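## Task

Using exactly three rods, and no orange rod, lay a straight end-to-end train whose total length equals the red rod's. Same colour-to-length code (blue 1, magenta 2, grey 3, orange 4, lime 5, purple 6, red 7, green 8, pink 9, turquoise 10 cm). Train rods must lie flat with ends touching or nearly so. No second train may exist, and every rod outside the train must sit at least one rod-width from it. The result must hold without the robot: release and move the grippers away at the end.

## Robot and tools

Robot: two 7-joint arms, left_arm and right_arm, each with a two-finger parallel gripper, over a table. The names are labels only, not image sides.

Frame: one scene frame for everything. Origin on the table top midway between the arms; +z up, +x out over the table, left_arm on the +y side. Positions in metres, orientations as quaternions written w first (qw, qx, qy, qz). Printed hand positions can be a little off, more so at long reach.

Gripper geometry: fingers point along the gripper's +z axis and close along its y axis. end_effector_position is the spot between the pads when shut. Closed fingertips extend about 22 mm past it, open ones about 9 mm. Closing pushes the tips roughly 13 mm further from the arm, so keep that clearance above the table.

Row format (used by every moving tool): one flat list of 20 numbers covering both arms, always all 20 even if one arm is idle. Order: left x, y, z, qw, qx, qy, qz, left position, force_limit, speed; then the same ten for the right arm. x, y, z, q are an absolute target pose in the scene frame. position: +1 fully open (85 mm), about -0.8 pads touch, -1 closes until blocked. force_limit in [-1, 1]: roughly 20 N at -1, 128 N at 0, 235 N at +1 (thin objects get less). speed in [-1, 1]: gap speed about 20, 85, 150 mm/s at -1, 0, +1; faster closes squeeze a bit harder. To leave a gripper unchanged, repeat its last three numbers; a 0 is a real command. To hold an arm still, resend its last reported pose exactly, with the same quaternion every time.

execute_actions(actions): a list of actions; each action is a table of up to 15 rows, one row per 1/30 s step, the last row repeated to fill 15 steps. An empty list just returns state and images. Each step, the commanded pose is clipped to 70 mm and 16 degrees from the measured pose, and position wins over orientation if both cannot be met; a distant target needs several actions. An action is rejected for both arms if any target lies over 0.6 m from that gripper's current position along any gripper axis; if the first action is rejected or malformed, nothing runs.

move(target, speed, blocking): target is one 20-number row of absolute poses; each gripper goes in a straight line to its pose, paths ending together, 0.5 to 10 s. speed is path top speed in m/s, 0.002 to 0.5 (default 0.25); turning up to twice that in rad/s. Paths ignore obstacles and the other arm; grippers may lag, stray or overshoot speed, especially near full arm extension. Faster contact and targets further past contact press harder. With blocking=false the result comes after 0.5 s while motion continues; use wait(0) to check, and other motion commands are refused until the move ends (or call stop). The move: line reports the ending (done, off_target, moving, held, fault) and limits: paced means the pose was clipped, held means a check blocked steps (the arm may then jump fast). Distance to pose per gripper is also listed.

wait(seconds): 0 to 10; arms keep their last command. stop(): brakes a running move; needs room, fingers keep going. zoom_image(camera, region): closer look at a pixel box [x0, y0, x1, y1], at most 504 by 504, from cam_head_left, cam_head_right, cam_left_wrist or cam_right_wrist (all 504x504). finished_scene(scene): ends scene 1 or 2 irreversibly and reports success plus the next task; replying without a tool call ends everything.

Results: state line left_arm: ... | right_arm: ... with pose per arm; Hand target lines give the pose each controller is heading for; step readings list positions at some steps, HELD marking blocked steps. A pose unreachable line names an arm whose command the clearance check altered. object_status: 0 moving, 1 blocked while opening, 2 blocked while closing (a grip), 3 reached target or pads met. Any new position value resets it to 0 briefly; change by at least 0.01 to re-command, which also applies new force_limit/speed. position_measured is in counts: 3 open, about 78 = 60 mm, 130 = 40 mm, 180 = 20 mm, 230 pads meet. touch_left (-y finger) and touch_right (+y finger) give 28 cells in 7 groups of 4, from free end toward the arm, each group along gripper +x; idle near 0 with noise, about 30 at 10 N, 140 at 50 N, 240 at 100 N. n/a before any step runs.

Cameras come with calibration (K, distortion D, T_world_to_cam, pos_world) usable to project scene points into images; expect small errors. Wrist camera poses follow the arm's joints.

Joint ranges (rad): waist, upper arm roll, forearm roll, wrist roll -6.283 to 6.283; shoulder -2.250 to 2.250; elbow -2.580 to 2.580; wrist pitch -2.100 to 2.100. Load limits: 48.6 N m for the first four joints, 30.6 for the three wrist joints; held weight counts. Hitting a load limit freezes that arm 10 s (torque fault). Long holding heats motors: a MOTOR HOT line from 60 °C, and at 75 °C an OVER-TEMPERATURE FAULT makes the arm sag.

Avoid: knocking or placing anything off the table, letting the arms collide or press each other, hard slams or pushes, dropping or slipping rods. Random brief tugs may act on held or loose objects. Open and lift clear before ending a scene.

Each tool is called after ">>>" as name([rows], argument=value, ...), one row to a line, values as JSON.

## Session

>>> execute_actions(actions=[])

Scene clock: 0.00 s.
left_arm: end_effector_position=(+0.3839, +0.2024, +0.3911) position_measured=3 object_status=3 touch_left=n/a touch_right=n/a end_effector_quat_wxyz=(+0.247, +0.374, +0.573, +0.687) | right_arm: end_effector_position=(+0.5971, -0.6378, +0.1122) position_measured=3 object_status=3 touch_left=n/a touch_right=n/a end_effector_quat_wxyz=(+0.621, +0.556, -0.393, +0.388)
Joint positions: left_arm=[ 1.354  0.472 -0.073  2.261 -1.336  1.707  2.501] | right_arm=[-0.247  1.533  0.306  0.844  1.258  1.556  2.778]
Joint velocities: left_arm=[-0.001  0.    -0.     0.    -0.     0.     0.   ] | right_arm=[-0.001 -0.     0.001 -0.001  0.     0.     0.   ]
Motor temperatures (°C, as the motors report them): left_arm=[36 29 27 30 43 39 44] | right_arm=[31 31 29 29 34 36 42]
Hand target (left_arm): +0.384, +0.202, +0.391; +0.247, +0.374, +0.573, +0.687
Hand target (right_arm): +0.597, -0.638, +0.112; +0.621, +0.556, -0.393, +0.388
camera_calibration (this result's frames):
cam_left_wrist: T_world_to_cam=[[0.0511563, -0.188289, 0.98078, -0.362036], [0.58765, -0.78838, -0.182003, 0.0549528], [0.807497, 0.585666, 0.0703173, -0.308582], [0, 0, 0, 1]] pos_world=[0.235407, 0.155882, 0.386778]
cam_right_wrist: T_world_to_cam=[[-0.896144, 0.0681606, 0.438497, 0.535223], [-0.442714, -0.0694068, -0.893973, 0.37849], [-0.030499, -0.995257, 0.0923741, -0.479252], [0, 0, 0, 1]] pos_world=[0.632583, -0.48719, 0.147936]

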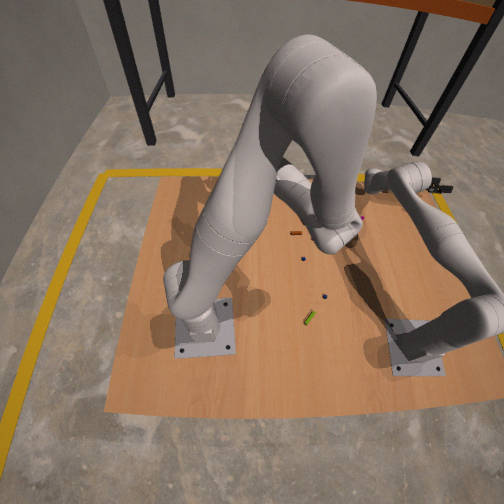

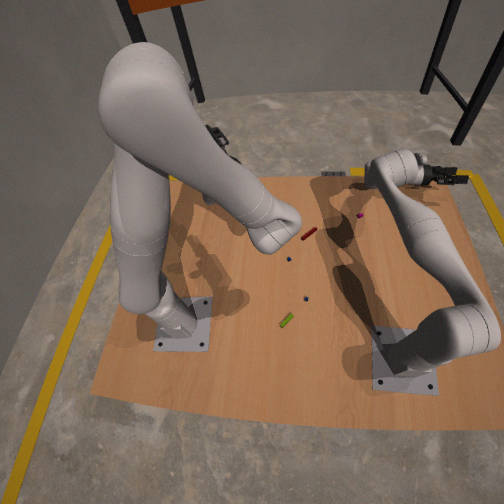

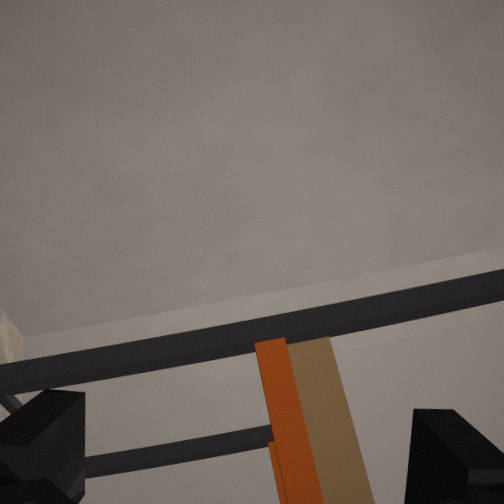

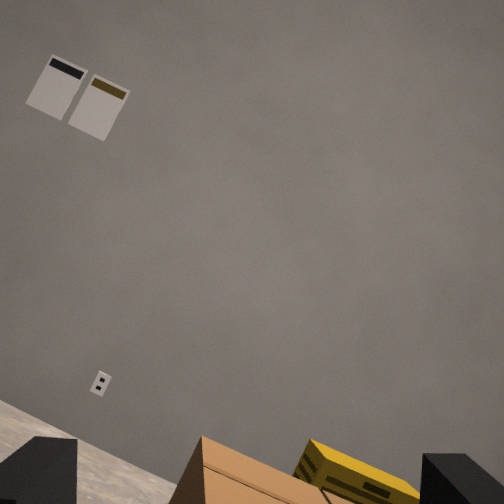

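>>> move(target=[0.09,-0.04,0.30,0,1,0,0,1,0,0, 0.5971,-0.6378,0.1122,0.621,0.556,-0.393,0.388,1,0,0])

Scene clock: 5.33 s.
left_arm: end_effector_position=(+0.0889, -0.0372, +0.2985) position_measured=3 object_status=3 touch_left=((4 -1 7 -5) (3 -3 3 13) (-1 -10 -7 10) (7 -1 -2 -7) (13 -3 0 -5) (8 4 5 -9) (-6 -8 7 4)) touch_right=((2 7 -1 30) (2 8 -14 -2) (7 6 36 -25) (-15 -27 2 -12) (-9 8 -5 -10) (-5 -15 21 11) (40 -14 3 15)) end_effector_quat_wxyz=(-0.001, +1.000, +0.000, -0.001) | right_arm: end_effector_position=(+0.5971, -0.6378, +0.1122) position_measured=3 object_status=3 touch_left=((24 -18 12 -6) (-15 0 10 0) (24 13 10 4) (-3 29 -2 4) (6 11 3 -23) (-17 2 -1 -10) (8 -18 -29 4)) touch_right=((-3 5 5 3) (1 8 -1 -4) (5 -8 6 7) (-8 -13 10 -1) (7 -9 1 13) (4 -4 -13 3) (7 5 -4 2)) end_effector_quat_wxyz=(+0.621, +0.556, -0.393, +0.388)
Joint positions: left_arm=[ 1.439  0.13   0.031  1.728 -0.002  1.286 -0.196] | right_arm=[-0.247  1.533  0.306  0.843  1.257  1.557  2.779]
Joint velocities: left_arm=[ 0.001  0.008 -0.004 -0.001  0.001  0.001 -0.002] | right_arm=[-0.001  0.    -0.     0.001  0.001  0.001 -0.   ]
Motor temperatures (°C, as the motors report them): left_arm=[36 29 27 30 43 39 44] | right_arm=[31 32 29 29 34 36 42]
Hand target (left_arm): +0.089, -0.037, +0.298; -0.002, +1.000, +0.000, -0.001
Hand target (right_arm): +0.597, -0.638, +0.112; +0.621, +0.556, -0.393, +0.388
Off the commanded pose (left_arm): 0.003 m, 0 deg.
Off the commanded pose (right_arm): 0.000 m, 0 deg.
move: done
camera_calibration (this result's frames):
cam_left_wrist: T_world_to_cam=[[0.0520029, -0.998622, 0.00704062, -0.0408122], [-0.998435, -0.0518455, 0.0209472, 0.130378], [-0.0205533, -0.00811892, -0.999756, 0.447399], [0, 0, 0, 1]] pos_world=[0.141492, -0.0303641, 0.444846]
cam_right_wrist: T_world_to_cam=[[-0.89624, 0.0685991, 0.438232, 0.535577], [-0.442467, -0.0686689, -0.894152, 0.378882], [-0.0312451, -0.995278, 0.0918966, -0.478752], [0, 0, 0, 1]] pos_world=[0.63269, -0.487214, 0.148066]

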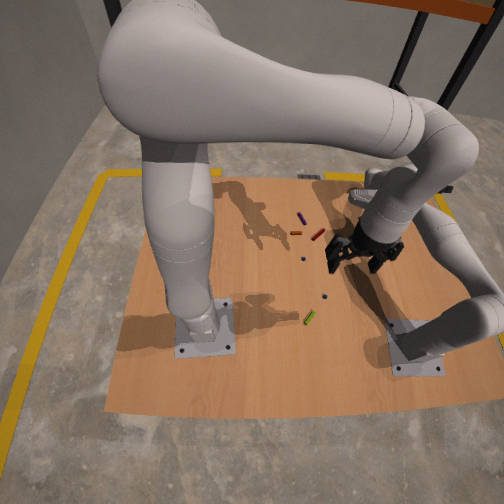

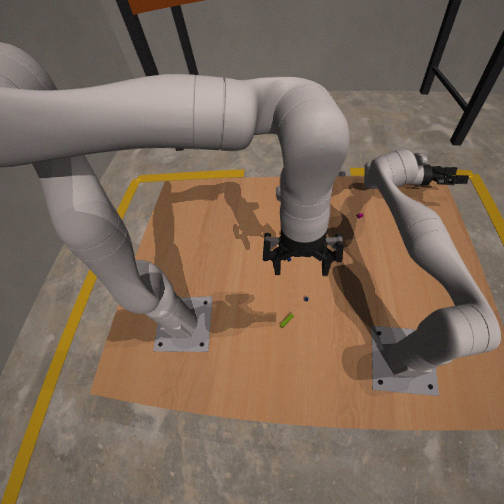

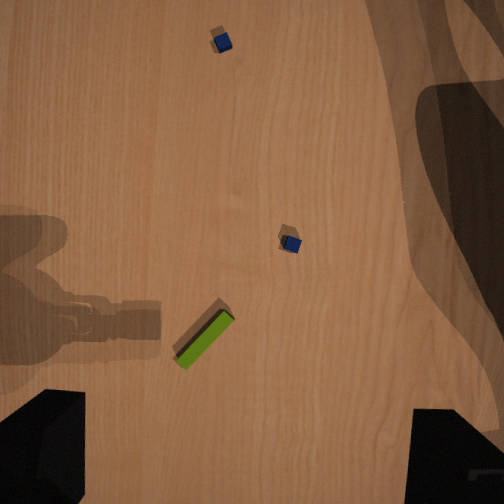

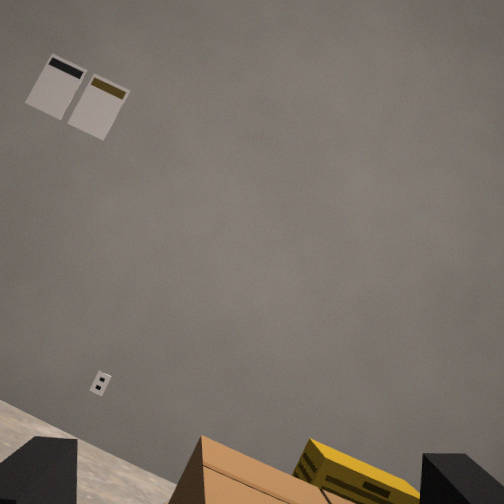

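>>> move(target=[0.1383,-0.0621,0.07,0,0.1045,0.9945,0,1,0,0, 0.5971,-0.6378,0.1122,0.621,0.556,-0.393,0.388,1,0,0])

Scene clock: 11.97 s.
left_arm: end_effector_position=(+0.1373, -0.0617, +0.0703) position_measured=3 object_status=3 touch_left=((2 5 2 -9) (3 -9 16 6) (-3 -13 -5 11) (4 7 0 -4) (2 -5 -8 0) (-3 11 0 -2) (-1 2 -5 7)) touch_right=((-5 -18 -18 8) (1 4 18 56) (5 -6 3 7) (4 -6 -8 -4) (8 -11 -16 -10) (-11 24 -1 -14) (-10 -11 -2 7)) end_effector_quat_wxyz=(-0.001, +0.104, +0.995, -0.001) | right_arm: end_effector_position=(+0.5971, -0.6378, +0.1122) position_measured=3 object_status=3 touch_left=((-12 -28 9 11) (-3 -20 16 22) (9 3 -34 -20) (9 10 -19 17) (10 3 7 -14) (-10 -3 6 -21) (8 -12 9 -3)) touch_right=((-2 2 -1 -2) (-4 0 6 -4) (-2 -7 -8 5) (-7 5 2 -4) (0 1 3 5) (-1 -4 5 4) (11 6 -12 0)) end_effector_quat_wxyz=(+0.621, +0.556, -0.393, +0.388)
Joint positions: left_arm=[ 1.69   0.574 -0.465  2.008  0.418  0.652  2.219] | right_arm=[-0.247  1.533  0.306  0.843  1.257  1.557  2.779]
Joint velocities: left_arm=[ 0.001  0.003  0.001 -0.    -0.001 -0.    -0.   ] | right_arm=[-0.002 -0.001 -0.    -0.     0.002 -0.     0.   ]
Motor temperatures (°C, as the motors report them): left_arm=[36 29 27 30 43 39 44] | right_arm=[31 32 29 29 34 36 42]
Hand target (left_arm): +0.137, -0.062, +0.070; -0.001, +0.104, +0.995, -0.000
Hand target (right_arm): +0.597, -0.638, +0.112; +0.621, +0.556, -0.393, +0.388
Off the commanded pose (left_arm): 0.001 m, 0 deg.
Off the commanded pose (right_arm): 0.000 m, 0 deg.
move: done
camera_calibration (this result's frames):
cam_left_wrist: T_world_to_cam=[[0.156691, 0.987612, 0.00836713, 0.0419312], [0.987495, -0.156809, 0.0162325, -0.0966056], [0.0173435, 0.00571902, -0.999833, 0.215758], [0, 0, 0, 1]] pos_world=[0.0850854, -0.0577944, 0.21694]
cam_right_wrist: T_world_to_cam=[[-0.89624, 0.0685943, 0.438234, 0.535574], [-0.442468, -0.068665, -0.894151, 0.378884], [-0.0312424, -0.995279, 0.0918911, -0.478752], [0, 0, 0, 1]] pos_world=[0.63269, -0.487213, 0.148066]

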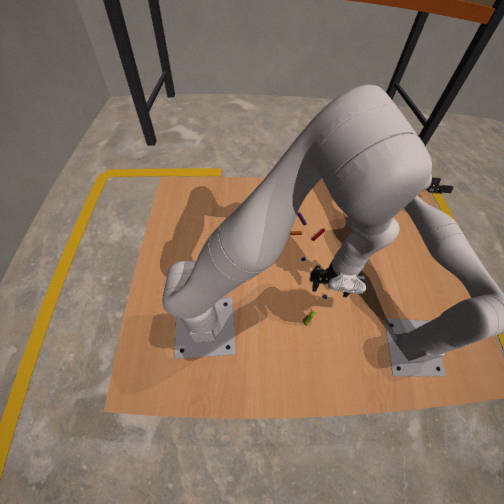

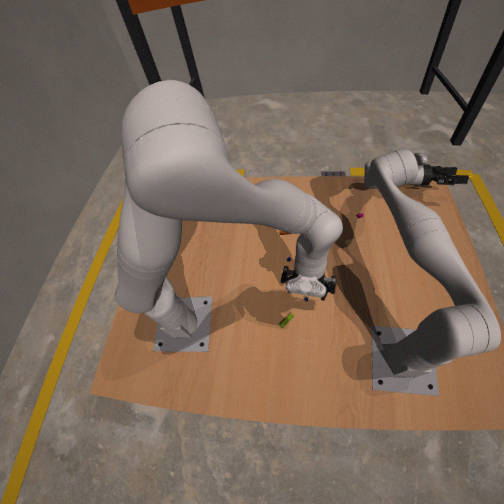

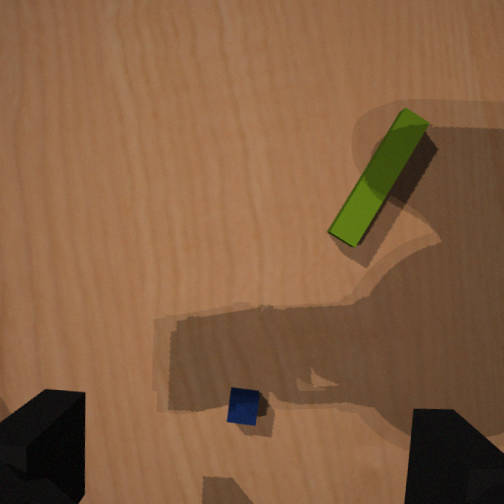

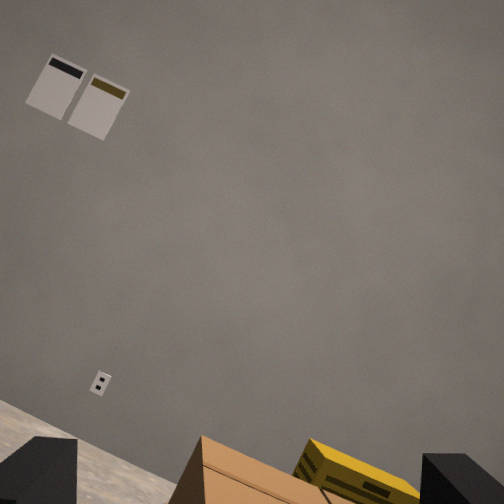

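>>> move(target=[0.1383,-0.0621,0.026,0,0.1045,0.9945,0,1,0,0, 0.5971,-0.6378,0.1122,0.621,0.556,-0.393,0.388,1,0,0], speed=0.1)

>>> execute_actions([
  [[0.1383,-0.0621,0.026,0,0.1045,0.9945,0,-1,-0.6,0, 0.5971,-0.6378,0.1122,0.621,0.556,-0.393,0.388,1,0,0]],
  [[0.1383,-0.0621,0.026,0,0.1045,0.9945,0,-1,-0.6,0, 0.5971,-0.6378,0.1122,0.621,0.556,-0.393,0.388,1,0,0]],
  [[0.1383,-0.0621,0.026,0,0.1045,0.9945,0,-1,-0.6,0, 0.5971,-0.6378,0.1122,0.621,0.556,-0.393,0.388,1,0,0]],
])

Scene clock: 13.50 s.
left_arm: end_effector_position=(+0.1379, -0.0623, +0.0264) position_measured=3 object_status=3 touch_left=((4 -1 0 -2) (8 4 4 1) (-1 -5 -10 11) (5 4 -7 -10) (8 -6 0 -12) (-9 -2 0 4) (-2 9 2 10)) touch_right=((5 13 6 -1) (16 6 7 5) (16 -2 -6 6) (1 14 17 -2) (6 19 -9 -14) (1 4 18 -1) (0 6 11 -1)) end_effector_quat_wxyz=(-0.000, +0.105, +0.994, -0.000) | right_arm: end_effector_position=(+0.5971, -0.6378, +0.1122) position_measured=3 object_status=3 touch_left=((-13 -4 1 26) (-3 -4 -5 8) (8 12 -11 -4) (-6 15 30 24) (-24 -8 -20 -5) (-21 -4 -12 1) (-5 -15 6 4)) touch_right=((6 4 4 2) (0 -2 -11 0) (-6 -10 -2 10) (0 -18 6 3) (0 0 12 5) (5 -4 -12 6) (3 7 -8 2)) end_effector_quat_wxyz=(+0.621, +0.556, -0.393, +0.388)
Joint positions: left_arm=[ 1.638  0.667 -0.395  2.037  0.494  0.529  2.151] | right_arm=[-0.247  1.533  0.306  0.843  1.257  1.557  2.779]
Joint velocities: left_arm=[-0.007  0.007 -0.003 -0.     0.002 -0.    -0.002] | right_arm=[ 0.002  0.    -0.     0.    -0.001 -0.    -0.   ]
Motor temperatures (°C, as the motors report them): left_arm=[36 29 27 30 43 39 44] | right_arm=[31 32 29 29 34 36 42]
Hand target (left_arm): +0.138, -0.062, +0.026; -0.000, +0.104, +0.995, -0.000
Hand target (right_arm): +0.597, -0.638, +0.112; +0.621, +0.556, -0.393, +0.388
Off the commanded pose (left_arm): 0.001 m, 0 deg.
Off the commanded pose (right_arm): 0.000 m, 0 deg.
move: done
camera_calibration (this result's frames):
cam_left_wrist: T_world_to_cam=[[0.157875, 0.98742, 0.00873639, 0.0425696], [0.987266, -0.158013, 0.0183967, -0.096656], [0.0195458, 0.00572074, -0.999793, 0.171512], [0, 0, 0, 1]] pos_world=[0.0853521, -0.0582882, 0.172882]
cam_right_wrist: T_world_to_cam=[[-0.89624, 0.0685942, 0.438234, 0.535574], [-0.442469, -0.0686647, -0.894151, 0.378884], [-0.0312424, -0.995279, 0.0918908, -0.478752], [0, 0, 0, 1]] pos_world=[0.63269, -0.487213, 0.148066]

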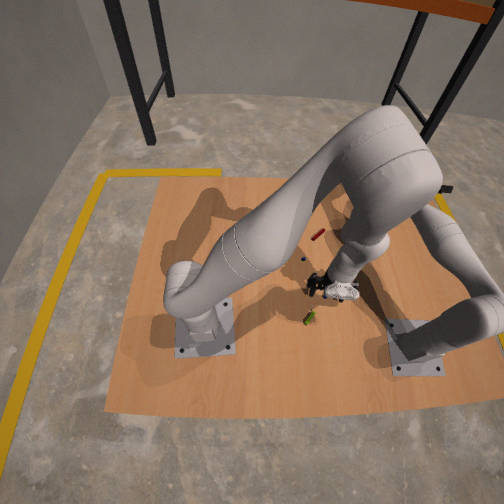

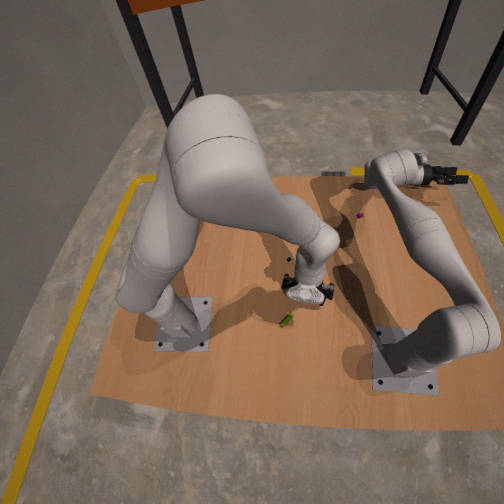

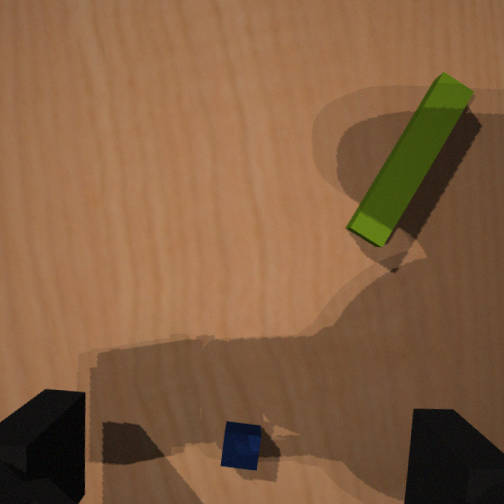

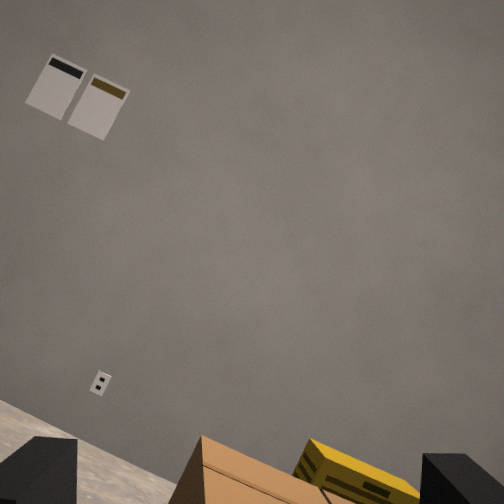

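Scene clock: 15.00 s.
left_arm: end_effector_position=(+0.1383, -0.0621, +0.0261) position_measured=210 object_status=2 touch_left=((185 942 654 84) (34 258 156 24) (-1 -12 -5 11) (15 -6 -13 -4) (9 -1 -3 -3) (-4 15 17 3) (-1 10 7 -2)) touch_right=((165 882 802 118) (11 179 190 40) (-24 33 2 7) (-24 10 6 17) (9 1 1 -11) (8 9 -13 -5) (-6 12 -6 -3)) end_effector_quat_wxyz=(+0.000, +0.104, +0.995, -0.000) | right_arm: end_effector_position=(+0.5971, -0.6378, +0.1122) position_measured=3 object_status=3 touch_left=((-7 19 -12 6) (20 2 -4 -5) (-13 5 17 -19) (4 11 9 -3) (-3 11 -12 -11) (16 12 33 5) (14 2 9 -12)) touch_right=((-8 -5 -7 2) (5 1 2 5) (-4 -6 -5 5) (-5 -10 6 0) (7 3 0 12) (7 5 -9 -7) (12 3 1 12)) end_effector_quat_wxyz=(+0.621, +0.556, -0.393, +0.388)
Joint positions: left_arm=[ 1.638  0.668 -0.396  2.037  0.494  0.529  2.151] | right_arm=[-0.247  1.533  0.306  0.843  1.257  1.557  2.779]
Joint velocities: left_arm=[-0.001  0.     0.     0.    -0.    -0.     0.   ] | right_arm=[ 0.001 -0.001  0.     0.     0.     0.    -0.   ]
Motor temperatures (°C, as the motors report them): left_arm=[36 29 27 30 43 39 44] | right_arm=[31 32 29 29 34 36 42]
Hand target (left_arm): +0.138, -0.062, +0.026; -0.000, +0.105, +0.995, +0.000
Hand target (right_arm): +0.597, -0.638, +0.112; +0.621, +0.556, -0.393, +0.388
Off the commanded pose (left_arm): 0.000 m, 0 deg.
Off the commanded pose (right_arm): 0.000 m, 0 deg.
Step readings (end_effector_position; steps 1 to 15: 1st action; 16 to 30: 2nd action; 31 to 45: 3rd action):
0: left_arm (+0.1379, -0.0623, +0.0264) | right_arm (+0.5971, -0.6378, +0.1122)
1: left_arm (+0.1380, -0.0622, +0.0263) | right_arm (+0.5971, -0.6378, +0.1122)
2: left_arm (+0.1381, -0.0622, +0.0262) | right_arm (+0.5971, -0.6378, +0.1122)
4: left_arm (+0.1382, -0.0622, +0.0261) | right_arm (+0.5971, -0.6378, +0.1122)
8: left_arm (+0.1383, -0.0621, +0.0260) | right_arm (+0.5971, -0.6378, +0.1122)
15: left_arm (+0.1383, -0.0621, +0.0260) | right_arm (+0.5971, -0.6378, +0.1122)
16: left_arm (+0.1383, -0.0621, +0.0260) | right_arm (+0.5971, -0.6378, +0.1122)
17: left_arm (+0.1383, -0.0621, +0.0260) | right_arm (+0.5971, -0.6378, +0.1122)
19: left_arm (+0.1383, -0.0621, +0.0260) | right_arm (+0.5971, -0.6378, +0.1122)
23: left_arm (+0.1383, -0.0621, +0.0260) | right_arm (+0.5971, -0.6378, +0.1122)
30: left_arm (+0.1383, -0.0621, +0.0261) | right_arm (+0.5971, -0.6378, +0.1122)
31: left_arm (+0.1383, -0.0621, +0.0261) | right_arm (+0.5971, -0.6378, +0.1122)
32: left_arm (+0.1383, -0.0621, +0.0261) | right_arm (+0.5971, -0.6378, +0.1122)
34: left_arm (+0.1383, -0.0621, +0.0261) | right_arm (+0.5971, -0.6378, +0.1122)
38: left_arm (+0.1383, -0.0621, +0.0261) | right_arm (+0.5971, -0.6378, +0.1122)
45: end_effector_position above
camera_calibration (this result's frames):
cam_left_wrist: T_world_to_cam=[[0.157155, 0.987528, 0.00956595, 0.0424278], [0.987373, -0.157311, 0.018636, -0.0970145], [0.0199084, 0.00651642, -0.999781, 0.171246], [0, 0, 0, 1]] pos_world=[0.0857125, -0.058276, 0.172611]
cam_right_wrist: T_world_to_cam=[[-0.89624, 0.0685943, 0.438234, 0.535574], [-0.442469, -0.0686648, -0.894151, 0.378884], [-0.0312425, -0.995279, 0.091891, -0.478752], [0, 0, 0, 1]] pos_world=[0.63269, -0.487213, 0.148066]

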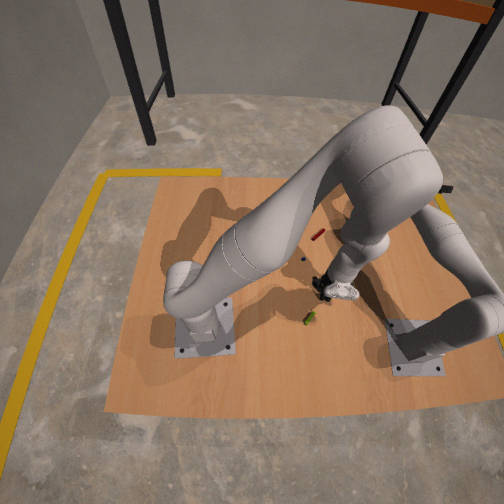

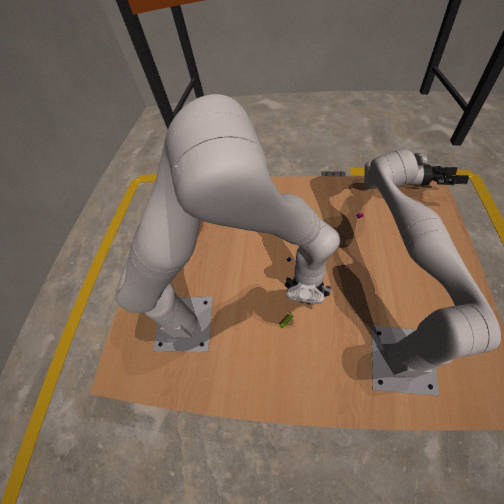

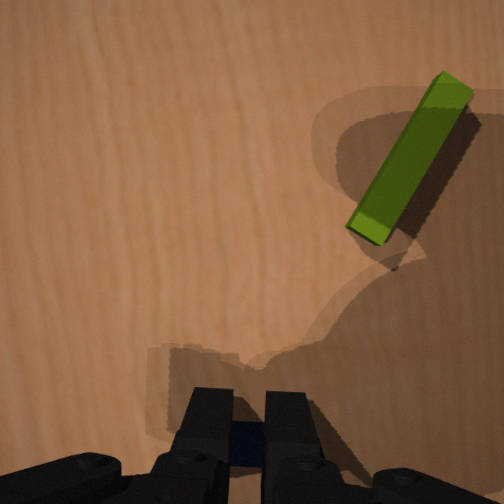

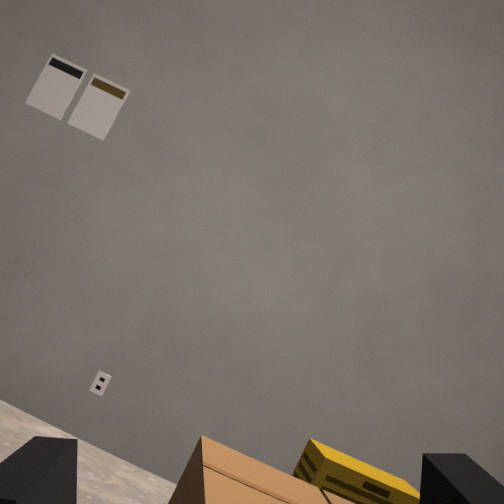

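>>> move(target=[0.1005,-0.0273,0.045,0,0.3746,0.9272,0,-1,-0.6,0, 0.5971,-0.6378,0.1122,0.621,0.556,-0.393,0.388,1,0,0], speed=0.15)

>>> move(target=[0.1005,-0.0273,0.027,0,0.3746,0.9272,0,-1,-0.6,0, 0.5971,-0.6378,0.1122,0.621,0.556,-0.393,0.388,1,0,0], speed=0.08)

Scene clock: 17.70 s.
left_arm: end_effector_position=(+0.1009, -0.0270, +0.0450) position_measured=210 object_status=2 touch_left=((177 939 650 86) (39 260 156 20) (-6 -5 -4 -9) (3 -5 -11 -10) (13 -10 8 -8) (-6 3 -1 -6) (-8 -5 11 1)) touch_right=((197 883 804 120) (39 167 171 50) (-41 1 14 24) (18 -5 -16 6) (8 14 0 -38) (-6 13 18 8) (34 -19 -34 5)) end_effector_quat_wxyz=(+0.000, +0.375, +0.927, +0.001) | right_arm: end_effector_position=(+0.5971, -0.6378, +0.1122) position_measured=3 object_status=3 touch_left=((10 -1 11 -8) (16 4 -1 15) (4 -6 -8 -8) (17 -9 2 12) (20 -21 6 10) (9 19 21 -1) (4 -16 12 -5)) touch_right=((9 -3 1 0) (-1 4 -2 -3) (-6 7 1 -8) (-4 -2 8 -5) (0 -6 14 4) (5 -4 -4 0) (7 -9 -13 0)) end_effector_quat_wxyz=(+0.621, +0.556, -0.393, +0.388)
Joint positions: left_arm=[ 1.632  0.553 -0.273  2.165  0.321  0.461  1.815] | right_arm=[-0.247  1.533  0.306  0.843  1.257  1.557  2.779]
Joint velocities: left_arm=[-0.001 -0.003 -0.002 -0.001  0.    -0.    -0.   ] | right_arm=[-0.     0.    -0.    -0.    -0.001  0.     0.   ]
Motor temperatures (°C, as the motors report them): left_arm=[36 29 27 30 43 39 44] | right_arm=[31 32 29 29 34 36 42]
Hand target (left_arm): +0.101, -0.027, +0.045; +0.000, +0.375, +0.927, +0.000
Hand target (right_arm): +0.597, -0.638, +0.112; +0.621, +0.556, -0.393, +0.388
Off the commanded pose (left_arm): 0.001 m, 0 deg.
Off the commanded pose (right_arm): 0.000 m, 0 deg.
move: done
camera_calibration (this result's frames):
cam_left_wrist: T_world_to_cam=[[0.656976, 0.753833, 0.0108721, -0.0433664], [0.75361, -0.657053, 0.0188077, -0.0447842], [0.0213214, -0.00416291, -0.999764, 0.190245], [0, 0, 0, 1]] pos_world=[0.0581842, 0.00405742, 0.191514]
cam_right_wrist: T_world_to_cam=[[-0.89624, 0.0685943, 0.438234, 0.535574], [-0.442469, -0.0686648, -0.894151, 0.378884], [-0.0312424, -0.995279, 0.0918909, -0.478752], [0, 0, 0, 1]] pos_world=[0.63269, -0.487213, 0.148066]

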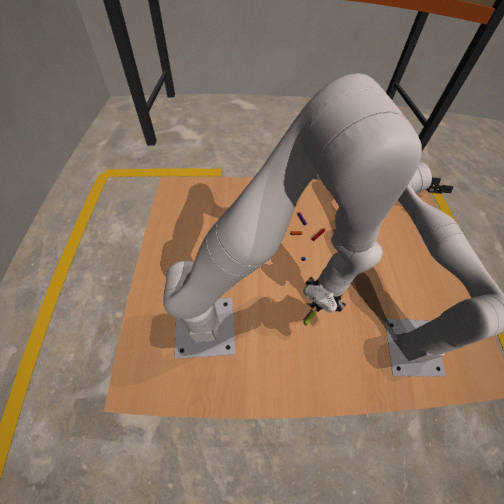

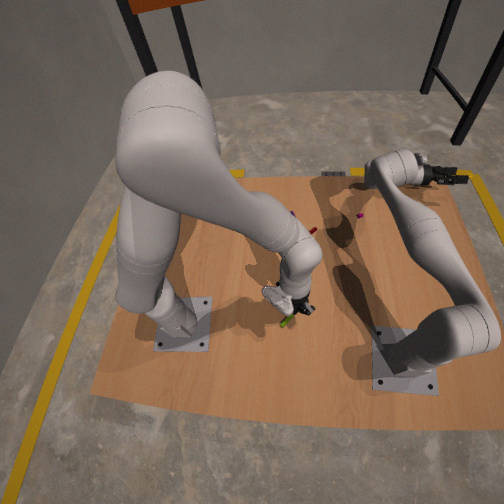

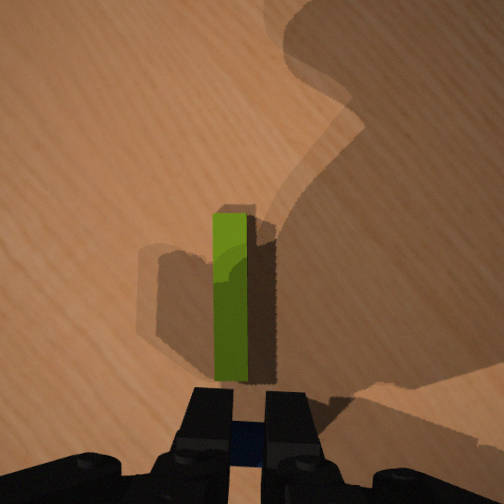

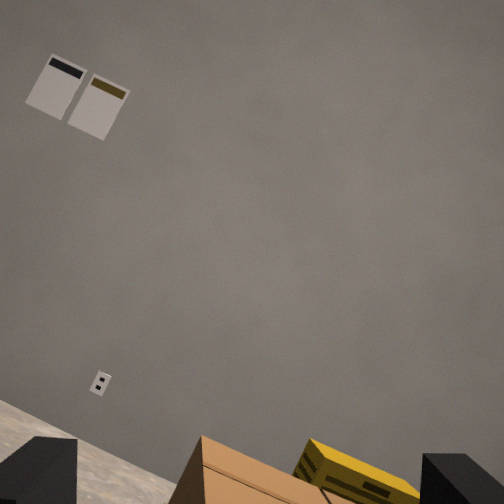

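Scene clock: 18.53 s.
left_arm: end_effector_position=(+0.1004, -0.0274, +0.0272) position_measured=210 object_status=2 touch_left=((175 937 657 92) (30 250 155 21) (2 1 -11 8) (8 -6 7 5) (12 -5 -1 -5) (-3 4 5 -3) (2 5 6 15)) touch_right=((192 866 795 139) (20 203 140 19) (0 -29 8 -13) (16 5 13 -26) (-6 -34 9 -24) (-5 14 -4 17) (-1 4 27 2)) end_effector_quat_wxyz=(+0.000, +0.375, +0.927, -0.000) | right_arm: end_effector_position=(+0.5971, -0.6378, +0.1122) position_measured=3 object_status=3 touch_left=((3 -11 17 -4) (13 -3 -18 13) (-6 7 5 -16) (-16 -4 -16 -20) (5 -12 -4 1) (5 1 17 -13) (-24 -27 -21 3)) touch_right=((5 -2 -10 -3) (5 0 0 -1) (5 -5 3 2) (-2 -6 3 3) (5 -8 11 15) (6 -10 -3 3) (1 -2 -14 7)) end_effector_quat_wxyz=(+0.621, +0.556, -0.393, +0.388)
Joint positions: left_arm=[ 1.606  0.597 -0.24   2.177  0.349  0.402  1.791] | right_arm=[-0.247  1.533  0.306  0.843  1.257  1.557  2.779]
Joint velocities: left_arm=[-0.001  0.004  0.    -0.     0.     0.    -0.001] | right_arm=[-0.002  0.     0.001 -0.     0.002 -0.001 -0.   ]
Motor temperatures (°C, as the motors report them): left_arm=[36 29 27 30 43 39 44] | right_arm=[31 32 29 29 34 36 42]
Hand target (left_arm): +0.100, -0.027, +0.027; -0.000, +0.375, +0.927, -0.000
Hand target (right_arm): +0.597, -0.638, +0.112; +0.621, +0.556, -0.393, +0.388
Off the commanded pose (left_arm): 0.000 m, 0 deg.
Off the commanded pose (right_arm): 0.000 m, 0 deg.
move: done
camera_calibration (this result's frames):
cam_left_wrist: T_world_to_cam=[[0.656696, 0.754099, 0.00923311, -0.0424787], [0.753884, -0.656738, 0.0188265, -0.0443811], [0.0202608, -0.00540261, -0.99978, 0.172503], [0, 0, 0, 1]] pos_world=[0.0578587, 0.00381837, 0.173693]
cam_right_wrist: T_world_to_cam=[[-0.89624, 0.0685945, 0.438234, 0.535574], [-0.442469, -0.068665, -0.894151, 0.378884], [-0.0312425, -0.995279, 0.0918912, -0.478752], [0, 0, 0, 1]] pos_world=[0.63269, -0.487213, 0.148066]

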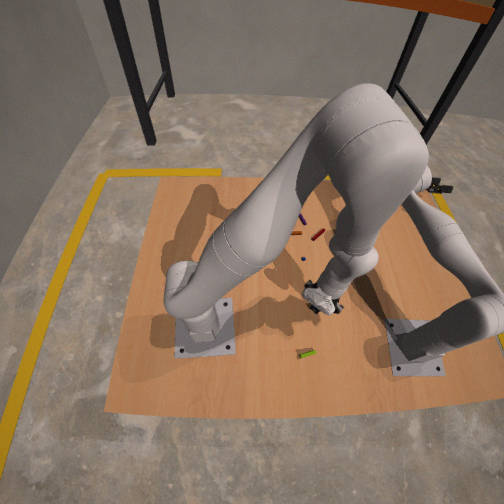

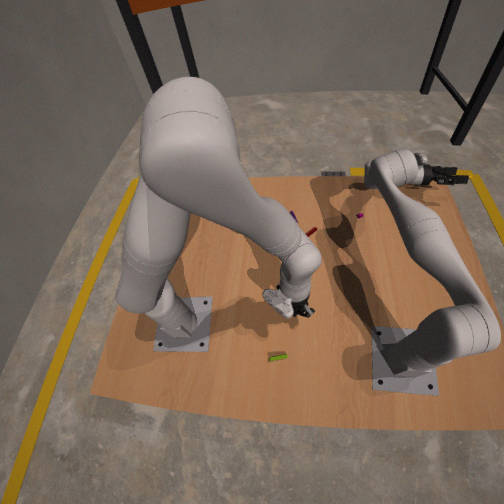

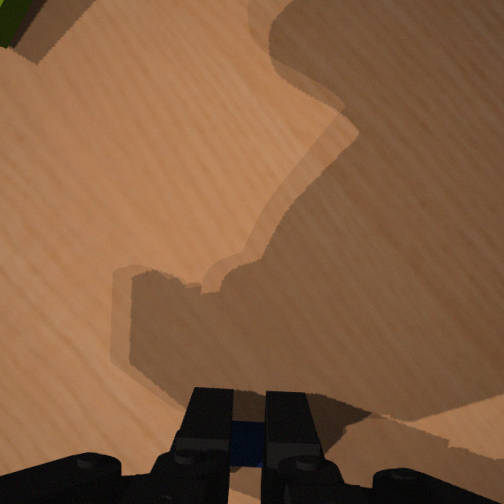

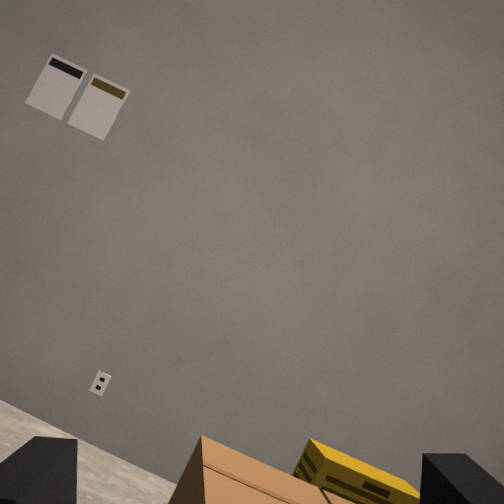

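>>> execute_actions([
  [[0.1005,-0.0273,0.027,0,0.3746,0.9272,0,-0.3,-0.6,0, 0.5971,-0.6378,0.1122,0.621,0.556,-0.393,0.388,1,0,0]],
  [[0.1005,-0.0273,0.027,0,0.3746,0.9272,0,-0.3,-0.6,0, 0.5971,-0.6378,0.1122,0.621,0.556,-0.393,0.388,1,0,0]],
])

>>> move(target=[0.03,0.0,0.25,0,0.3746,0.9272,0,1,-0.6,0, 0.5971,-0.6378,0.1122,0.621,0.556,-0.393,0.388,1,0,0])

Scene clock: 19.73 s.
left_arm: end_effector_position=(+0.1005, -0.0273, +0.0270) position_measured=167 object_status=3 touch_left=((9 6 -6 -6) (8 -3 11 3) (-5 -6 -2 -1) (7 -8 -13 -4) (23 -4 -6 -13) (-6 7 9 -11) (-2 5 4 5)) touch_right=((4 16 -20 13) (-9 -21 -21 -25) (17 23 17 20) (16 -1 21 25) (11 31 -5 -11) (-16 4 2 5) (-23 11 -14 -5)) end_effector_quat_wxyz=(+0.000, +0.375, +0.927, -0.000) | right_arm: end_effector_position=(+0.5971, -0.6378, +0.1122) position_measured=3 object_status=3 touch_left=((15 -39 1 -4) (22 -8 25 6) (9 -6 -21 -10) (17 26 10 21) (12 23 -12 2) (11 -14 1 -23) (20 -8 12 -5)) touch_right=((2 3 -11 -1) (4 13 -7 -11) (9 -12 1 9) (-6 -15 -2 6) (4 -8 0 0) (8 -11 -3 1) (11 7 -8 -5)) end_effector_quat_wxyz=(+0.621, +0.556, -0.393, +0.388)
Joint positions: left_arm=[ 1.606  0.598 -0.24   2.177  0.349  0.402  1.791] | right_arm=[-0.247  1.533  0.306  0.843  1.257  1.557  2.779]
Joint velocities: left_arm=[-0.002  0.     0.    -0.     0.    -0.     0.001] | right_arm=[ 0.     0.    -0.    -0.001  0.     0.     0.   ]
Motor temperatures (°C, as the motors report them): left_arm=[36 29 27 30 43 39 44] | right_arm=[31 32 29 29 34 36 42]
Hand target (left_arm): +0.101, -0.027, +0.027; +0.000, +0.375, +0.927, +0.000
Hand target (right_arm): +0.597, -0.638, +0.112; +0.621, +0.556, -0.393, +0.388
Off the commanded pose (left_arm): 0.000 m, 0 deg.
Off the commanded pose (right_arm): 0.000 m, 0 deg.
Step readings (end_effector_position; steps 1 to 15: 1st action; 16 to 30: 2nd action):
0: left_arm (+0.1004, -0.0273, +0.0271) | right_arm (+0.5971, -0.6378, +0.1122)
1: left_arm (+0.1004, -0.0273, +0.0270) | right_arm (+0.5971, -0.6378, +0.1122)
2: left_arm (+0.1005, -0.0273, +0.0270) | right_arm (+0.5971, -0.6378, +0.1122)
4: left_arm (+0.1005, -0.0273, +0.0270) | right_arm (+0.5971, -0.6378, +0.1122)
8: left_arm (+0.1005, -0.0273, +0.0270) | right_arm (+0.5971, -0.6378, +0.1122)
15: left_arm (+0.1005, -0.0273, +0.0270) | right_arm (+0.5971, -0.6378, +0.1122)
16: left_arm (+0.1005, -0.0273, +0.0270) | right_arm (+0.5971, -0.6378, +0.1122)
17: left_arm (+0.1005, -0.0273, +0.0270) | right_arm (+0.5971, -0.6378, +0.1122)
19: left_arm (+0.1005, -0.0273, +0.0270) | right_arm (+0.5971, -0.6378, +0.1122)
23: left_arm (+0.1005, -0.0273, +0.0270) | right_arm (+0.5971, -0.6378, +0.1122)
30: end_effector_position above
camera_calibration (this result's frames):
cam_left_wrist: T_world_to_cam=[[0.656631, 0.754149, 0.0097319, -0.0425998], [0.753935, -0.656685, 0.0186275, -0.0443884], [0.0204387, -0.00489419, -0.999779, 0.172301], [0, 0, 0, 1]] pos_world=[0.0579167, 0.00382065, 0.173505]
cam_right_wrist: T_world_to_cam=[[-0.89624, 0.0685943, 0.438235, 0.535574], [-0.442469, -0.0686646, -0.894151, 0.378884], [-0.0312424, -0.995279, 0.0918908, -0.478752], [0, 0, 0, 1]] pos_world=[0.63269, -0.487214, 0.148066]

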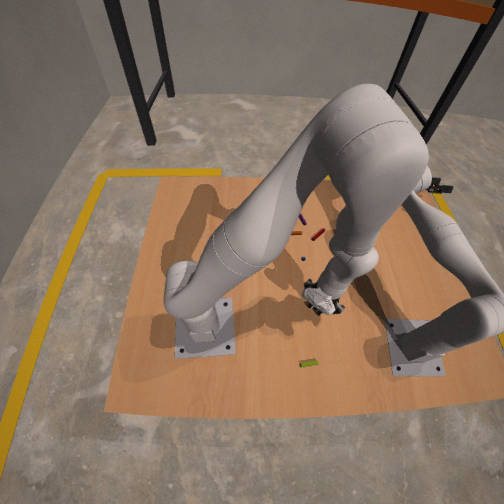

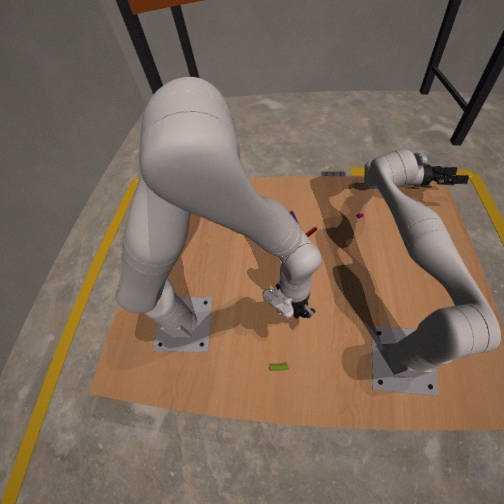

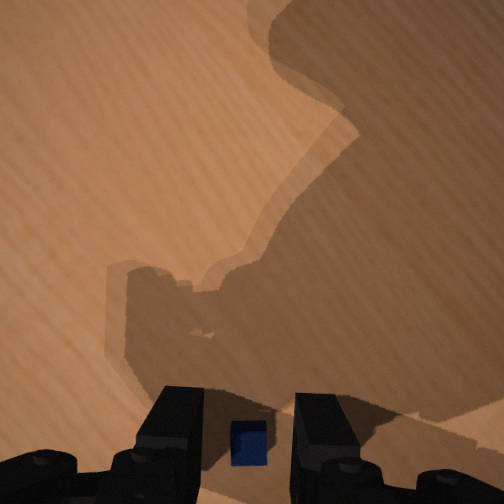

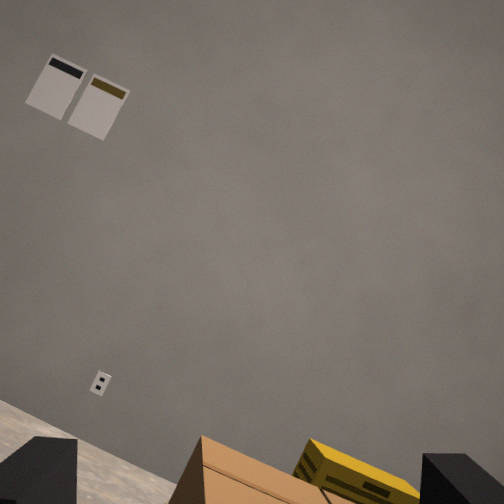

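Scene clock: 21.13 s.
left_arm: end_effector_position=(+0.0314, -0.0003, +0.2495) position_measured=3 object_status=3 touch_left=((10 -5 -10 -7) (-5 0 15 3) (-1 -16 -9 3) (5 -9 -4 -1) (-1 2 -8 -15) (-2 15 1 -6) (0 6 9 6)) touch_right=((17 -38 -30 17) (21 26 -16 15) (30 -6 23 11) (21 -7 30 6) (2 -11 -5 18) (-16 -13 -35 2) (-22 -2 2 -2)) end_effector_quat_wxyz=(+0.002, +0.374, +0.927, +0.001) | right_arm: end_effector_position=(+0.5971, -0.6378, +0.1122) position_measured=3 object_status=3 touch_left=((-6 -21 24 -5) (14 -8 2 6) (13 -6 -12 -14) (0 30 2 7) (-24 43 -22 -10) (10 -30 4 -14) (20 1 -1 10)) touch_right=((8 9 1 5) (-2 -4 -3 -3) (6 -10 3 4) (-1 -5 2 2) (-3 -7 3 6) (4 -5 0 3) (5 12 -7 1)) end_effector_quat_wxyz=(+0.621, +0.556, -0.393, +0.388)
Joint positions: left_arm=[ 1.946  0.094 -0.345  1.941  0.031  1.113  2.296] | right_arm=[-0.247  1.533  0.306  0.843  1.257  1.557  2.779]
Joint velocities: left_arm=[ 0.003 -0.005  0.003  0.    -0.001 -0.     0.002] | right_arm=[-0.    -0.    -0.    -0.    -0.001  0.001  0.   ]
Motor temperatures (°C, as the motors report them): left_arm=[36 29 27 30 43 39 44] | right_arm=[31 32 29 29 34 36 42]
Hand target (left_arm): +0.031, -0.000, +0.250; +0.002, +0.375, +0.927, +0.001
Hand target (right_arm): +0.597, -0.638, +0.112; +0.621, +0.556, -0.393, +0.388
Off the commanded pose (left_arm): 0.001 m, 0 deg.
Off the commanded pose (right_arm): 0.000 m, 0 deg.
move: done
camera_calibration (this result's frames):
cam_left_wrist: T_world_to_cam=[[0.656361, 0.754331, 0.0131841, -0.0205938], [0.754049, -0.656483, 0.0209959, 0.0207327], [0.024493, -0.00383946, -0.999693, 0.396166], [0, 0, 0, 1]] pos_world=[-0.0118198, 0.0306663, 0.39588]
cam_right_wrist: T_world_to_cam=[[-0.89624, 0.0685943, 0.438234, 0.535574], [-0.442468, -0.0686645, -0.894151, 0.378884], [-0.0312426, -0.995279, 0.0918907, -0.478752], [0, 0, 0, 1]] pos_world=[0.63269, -0.487213, 0.148066]

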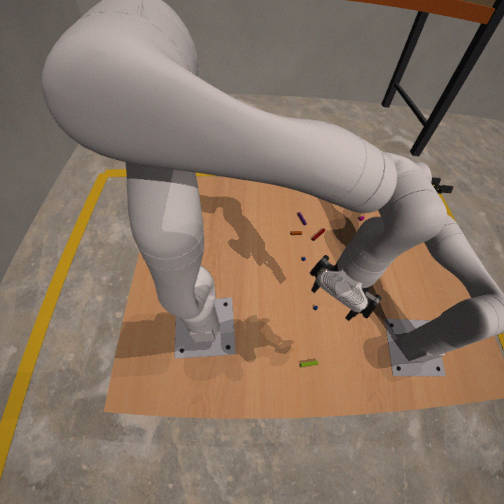

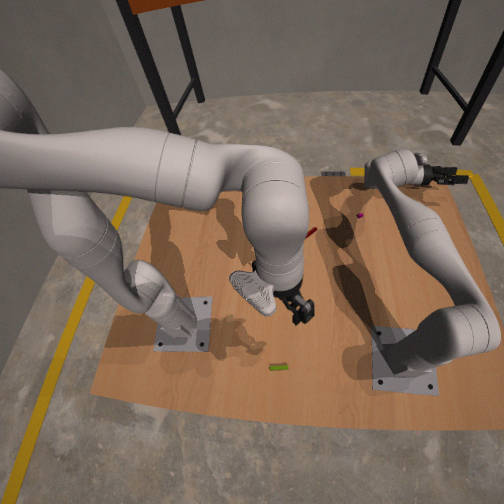

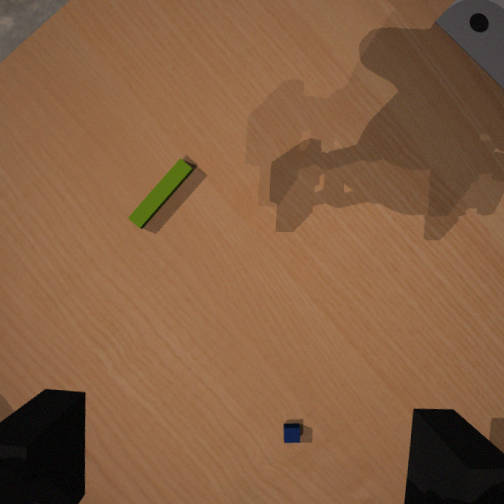

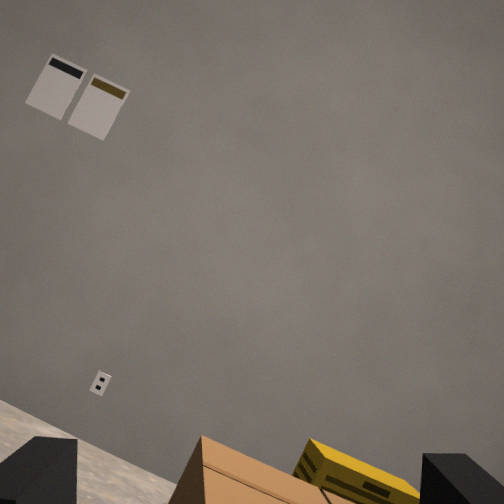

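>>> move(target=[-0.0668,0.0206,0.07,0,0.692,0.7218,0,1,-0.6,0, 0.5971,-0.6378,0.1122,0.621,0.556,-0.393,0.388,1,0,0])

Scene clock: 23.30 s.
left_arm: end_effector_position=(-0.0662, +0.0215, +0.0706) position_measured=3 object_status=3 touch_left=((-14 -4 4 -5) (0 -1 10 6) (0 -2 -12 8) (8 -5 2 -7) (-3 -3 3 -4) (-6 11 0 -4) (-3 -5 14 6)) touch_right=((-6 19 6 3) (-6 8 -5 1) (14 -7 -27 28) (27 34 9 3) (18 -12 11 -21) (5 22 3 19) (4 -27 19 5)) end_effector_quat_wxyz=(+0.001, +0.692, +0.722, -0.000) | right_arm: end_effector_position=(+0.5971, -0.6378, +0.1122) position_measured=3 object_status=3 touch_left=((10 -23 29 -4) (26 13 16 13) (22 4 7 -7) (25 22 0 -14) (-7 27 5 -3) (-9 -34 3 12) (-30 -3 10 6)) touch_right=((11 7 -2 14) (-2 -1 -5 -4) (12 -1 2 18) (-8 -5 4 -5) (4 1 7 1) (5 -8 -5 -6) (5 6 0 -6)) end_effector_quat_wxyz=(+0.621, +0.556, -0.393, +0.388)
Joint positions: left_arm=[ 2.025  0.43  -0.106  2.256  0.098  0.46   1.787] | right_arm=[-0.247  1.533  0.306  0.843  1.257  1.557  2.779]
Joint velocities: left_arm=[-0.001  0.008 -0.     0.001  0.    -0.    -0.001] | right_arm=[-0.001 -0.001  0.001  0.     0.     0.002  0.   ]
Motor temperatures (°C, as the motors report them): left_arm=[36 29 27 30 43 39 44] | right_arm=[31 32 29 29 34 36 42]
Hand target (left_arm): -0.066, +0.022, +0.070; +0.000, +0.692, +0.722, +0.000
Hand target (right_arm): +0.597, -0.638, +0.112; +0.621, +0.556, -0.393, +0.388
Off the commanded pose (left_arm): 0.001 m, 0 deg.
Off the commanded pose (right_arm): 0.000 m, 0 deg.
move: done
camera_calibration (this result's frames):
cam_left_wrist: T_world_to_cam=[[0.995593, 0.0932165, 0.0102641, 0.0662079], [0.0930033, -0.995473, 0.0195925, 0.0759494], [0.012044, -0.0185516, -0.999755, 0.219287], [0, 0, 0, 1]] pos_world=[-0.0756208, 0.073502, 0.217066]
cam_right_wrist: T_world_to_cam=[[-0.89624, 0.068594, 0.438234, 0.535574], [-0.442469, -0.0686648, -0.894151, 0.378884], [-0.0312422, -0.995279, 0.0918908, -0.478752], [0, 0, 0, 1]] pos_world=[0.63269, -0.487213, 0.148066]

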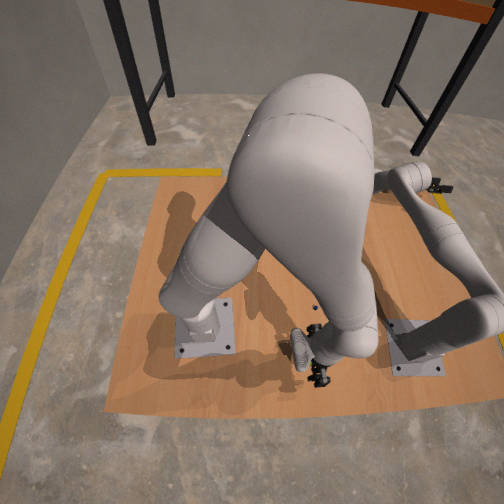

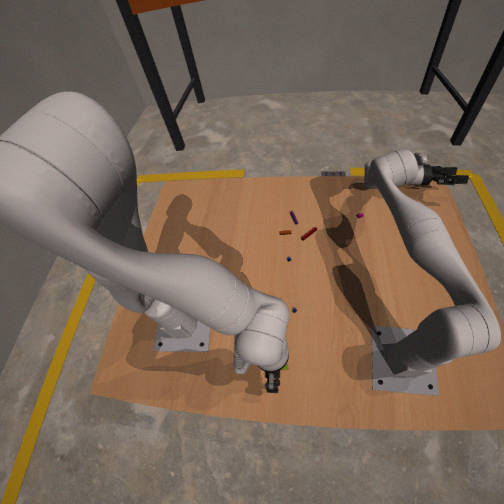

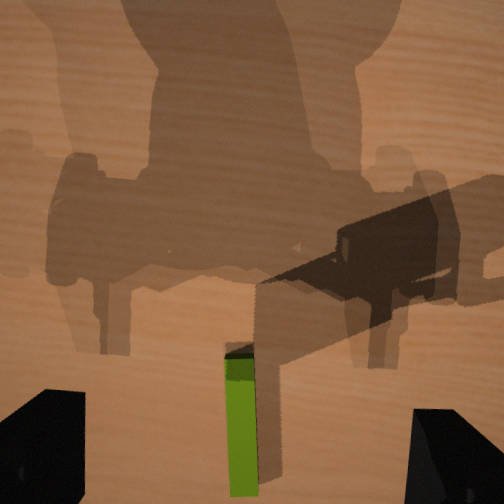

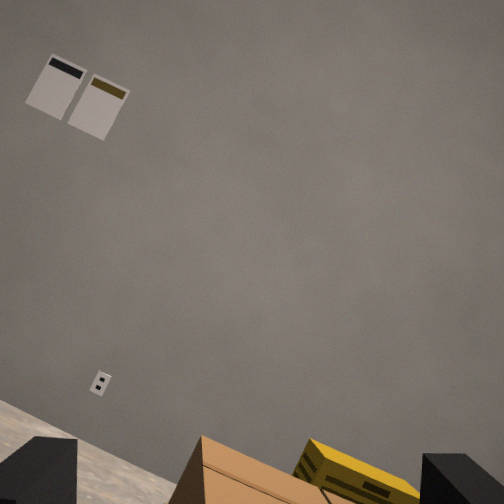

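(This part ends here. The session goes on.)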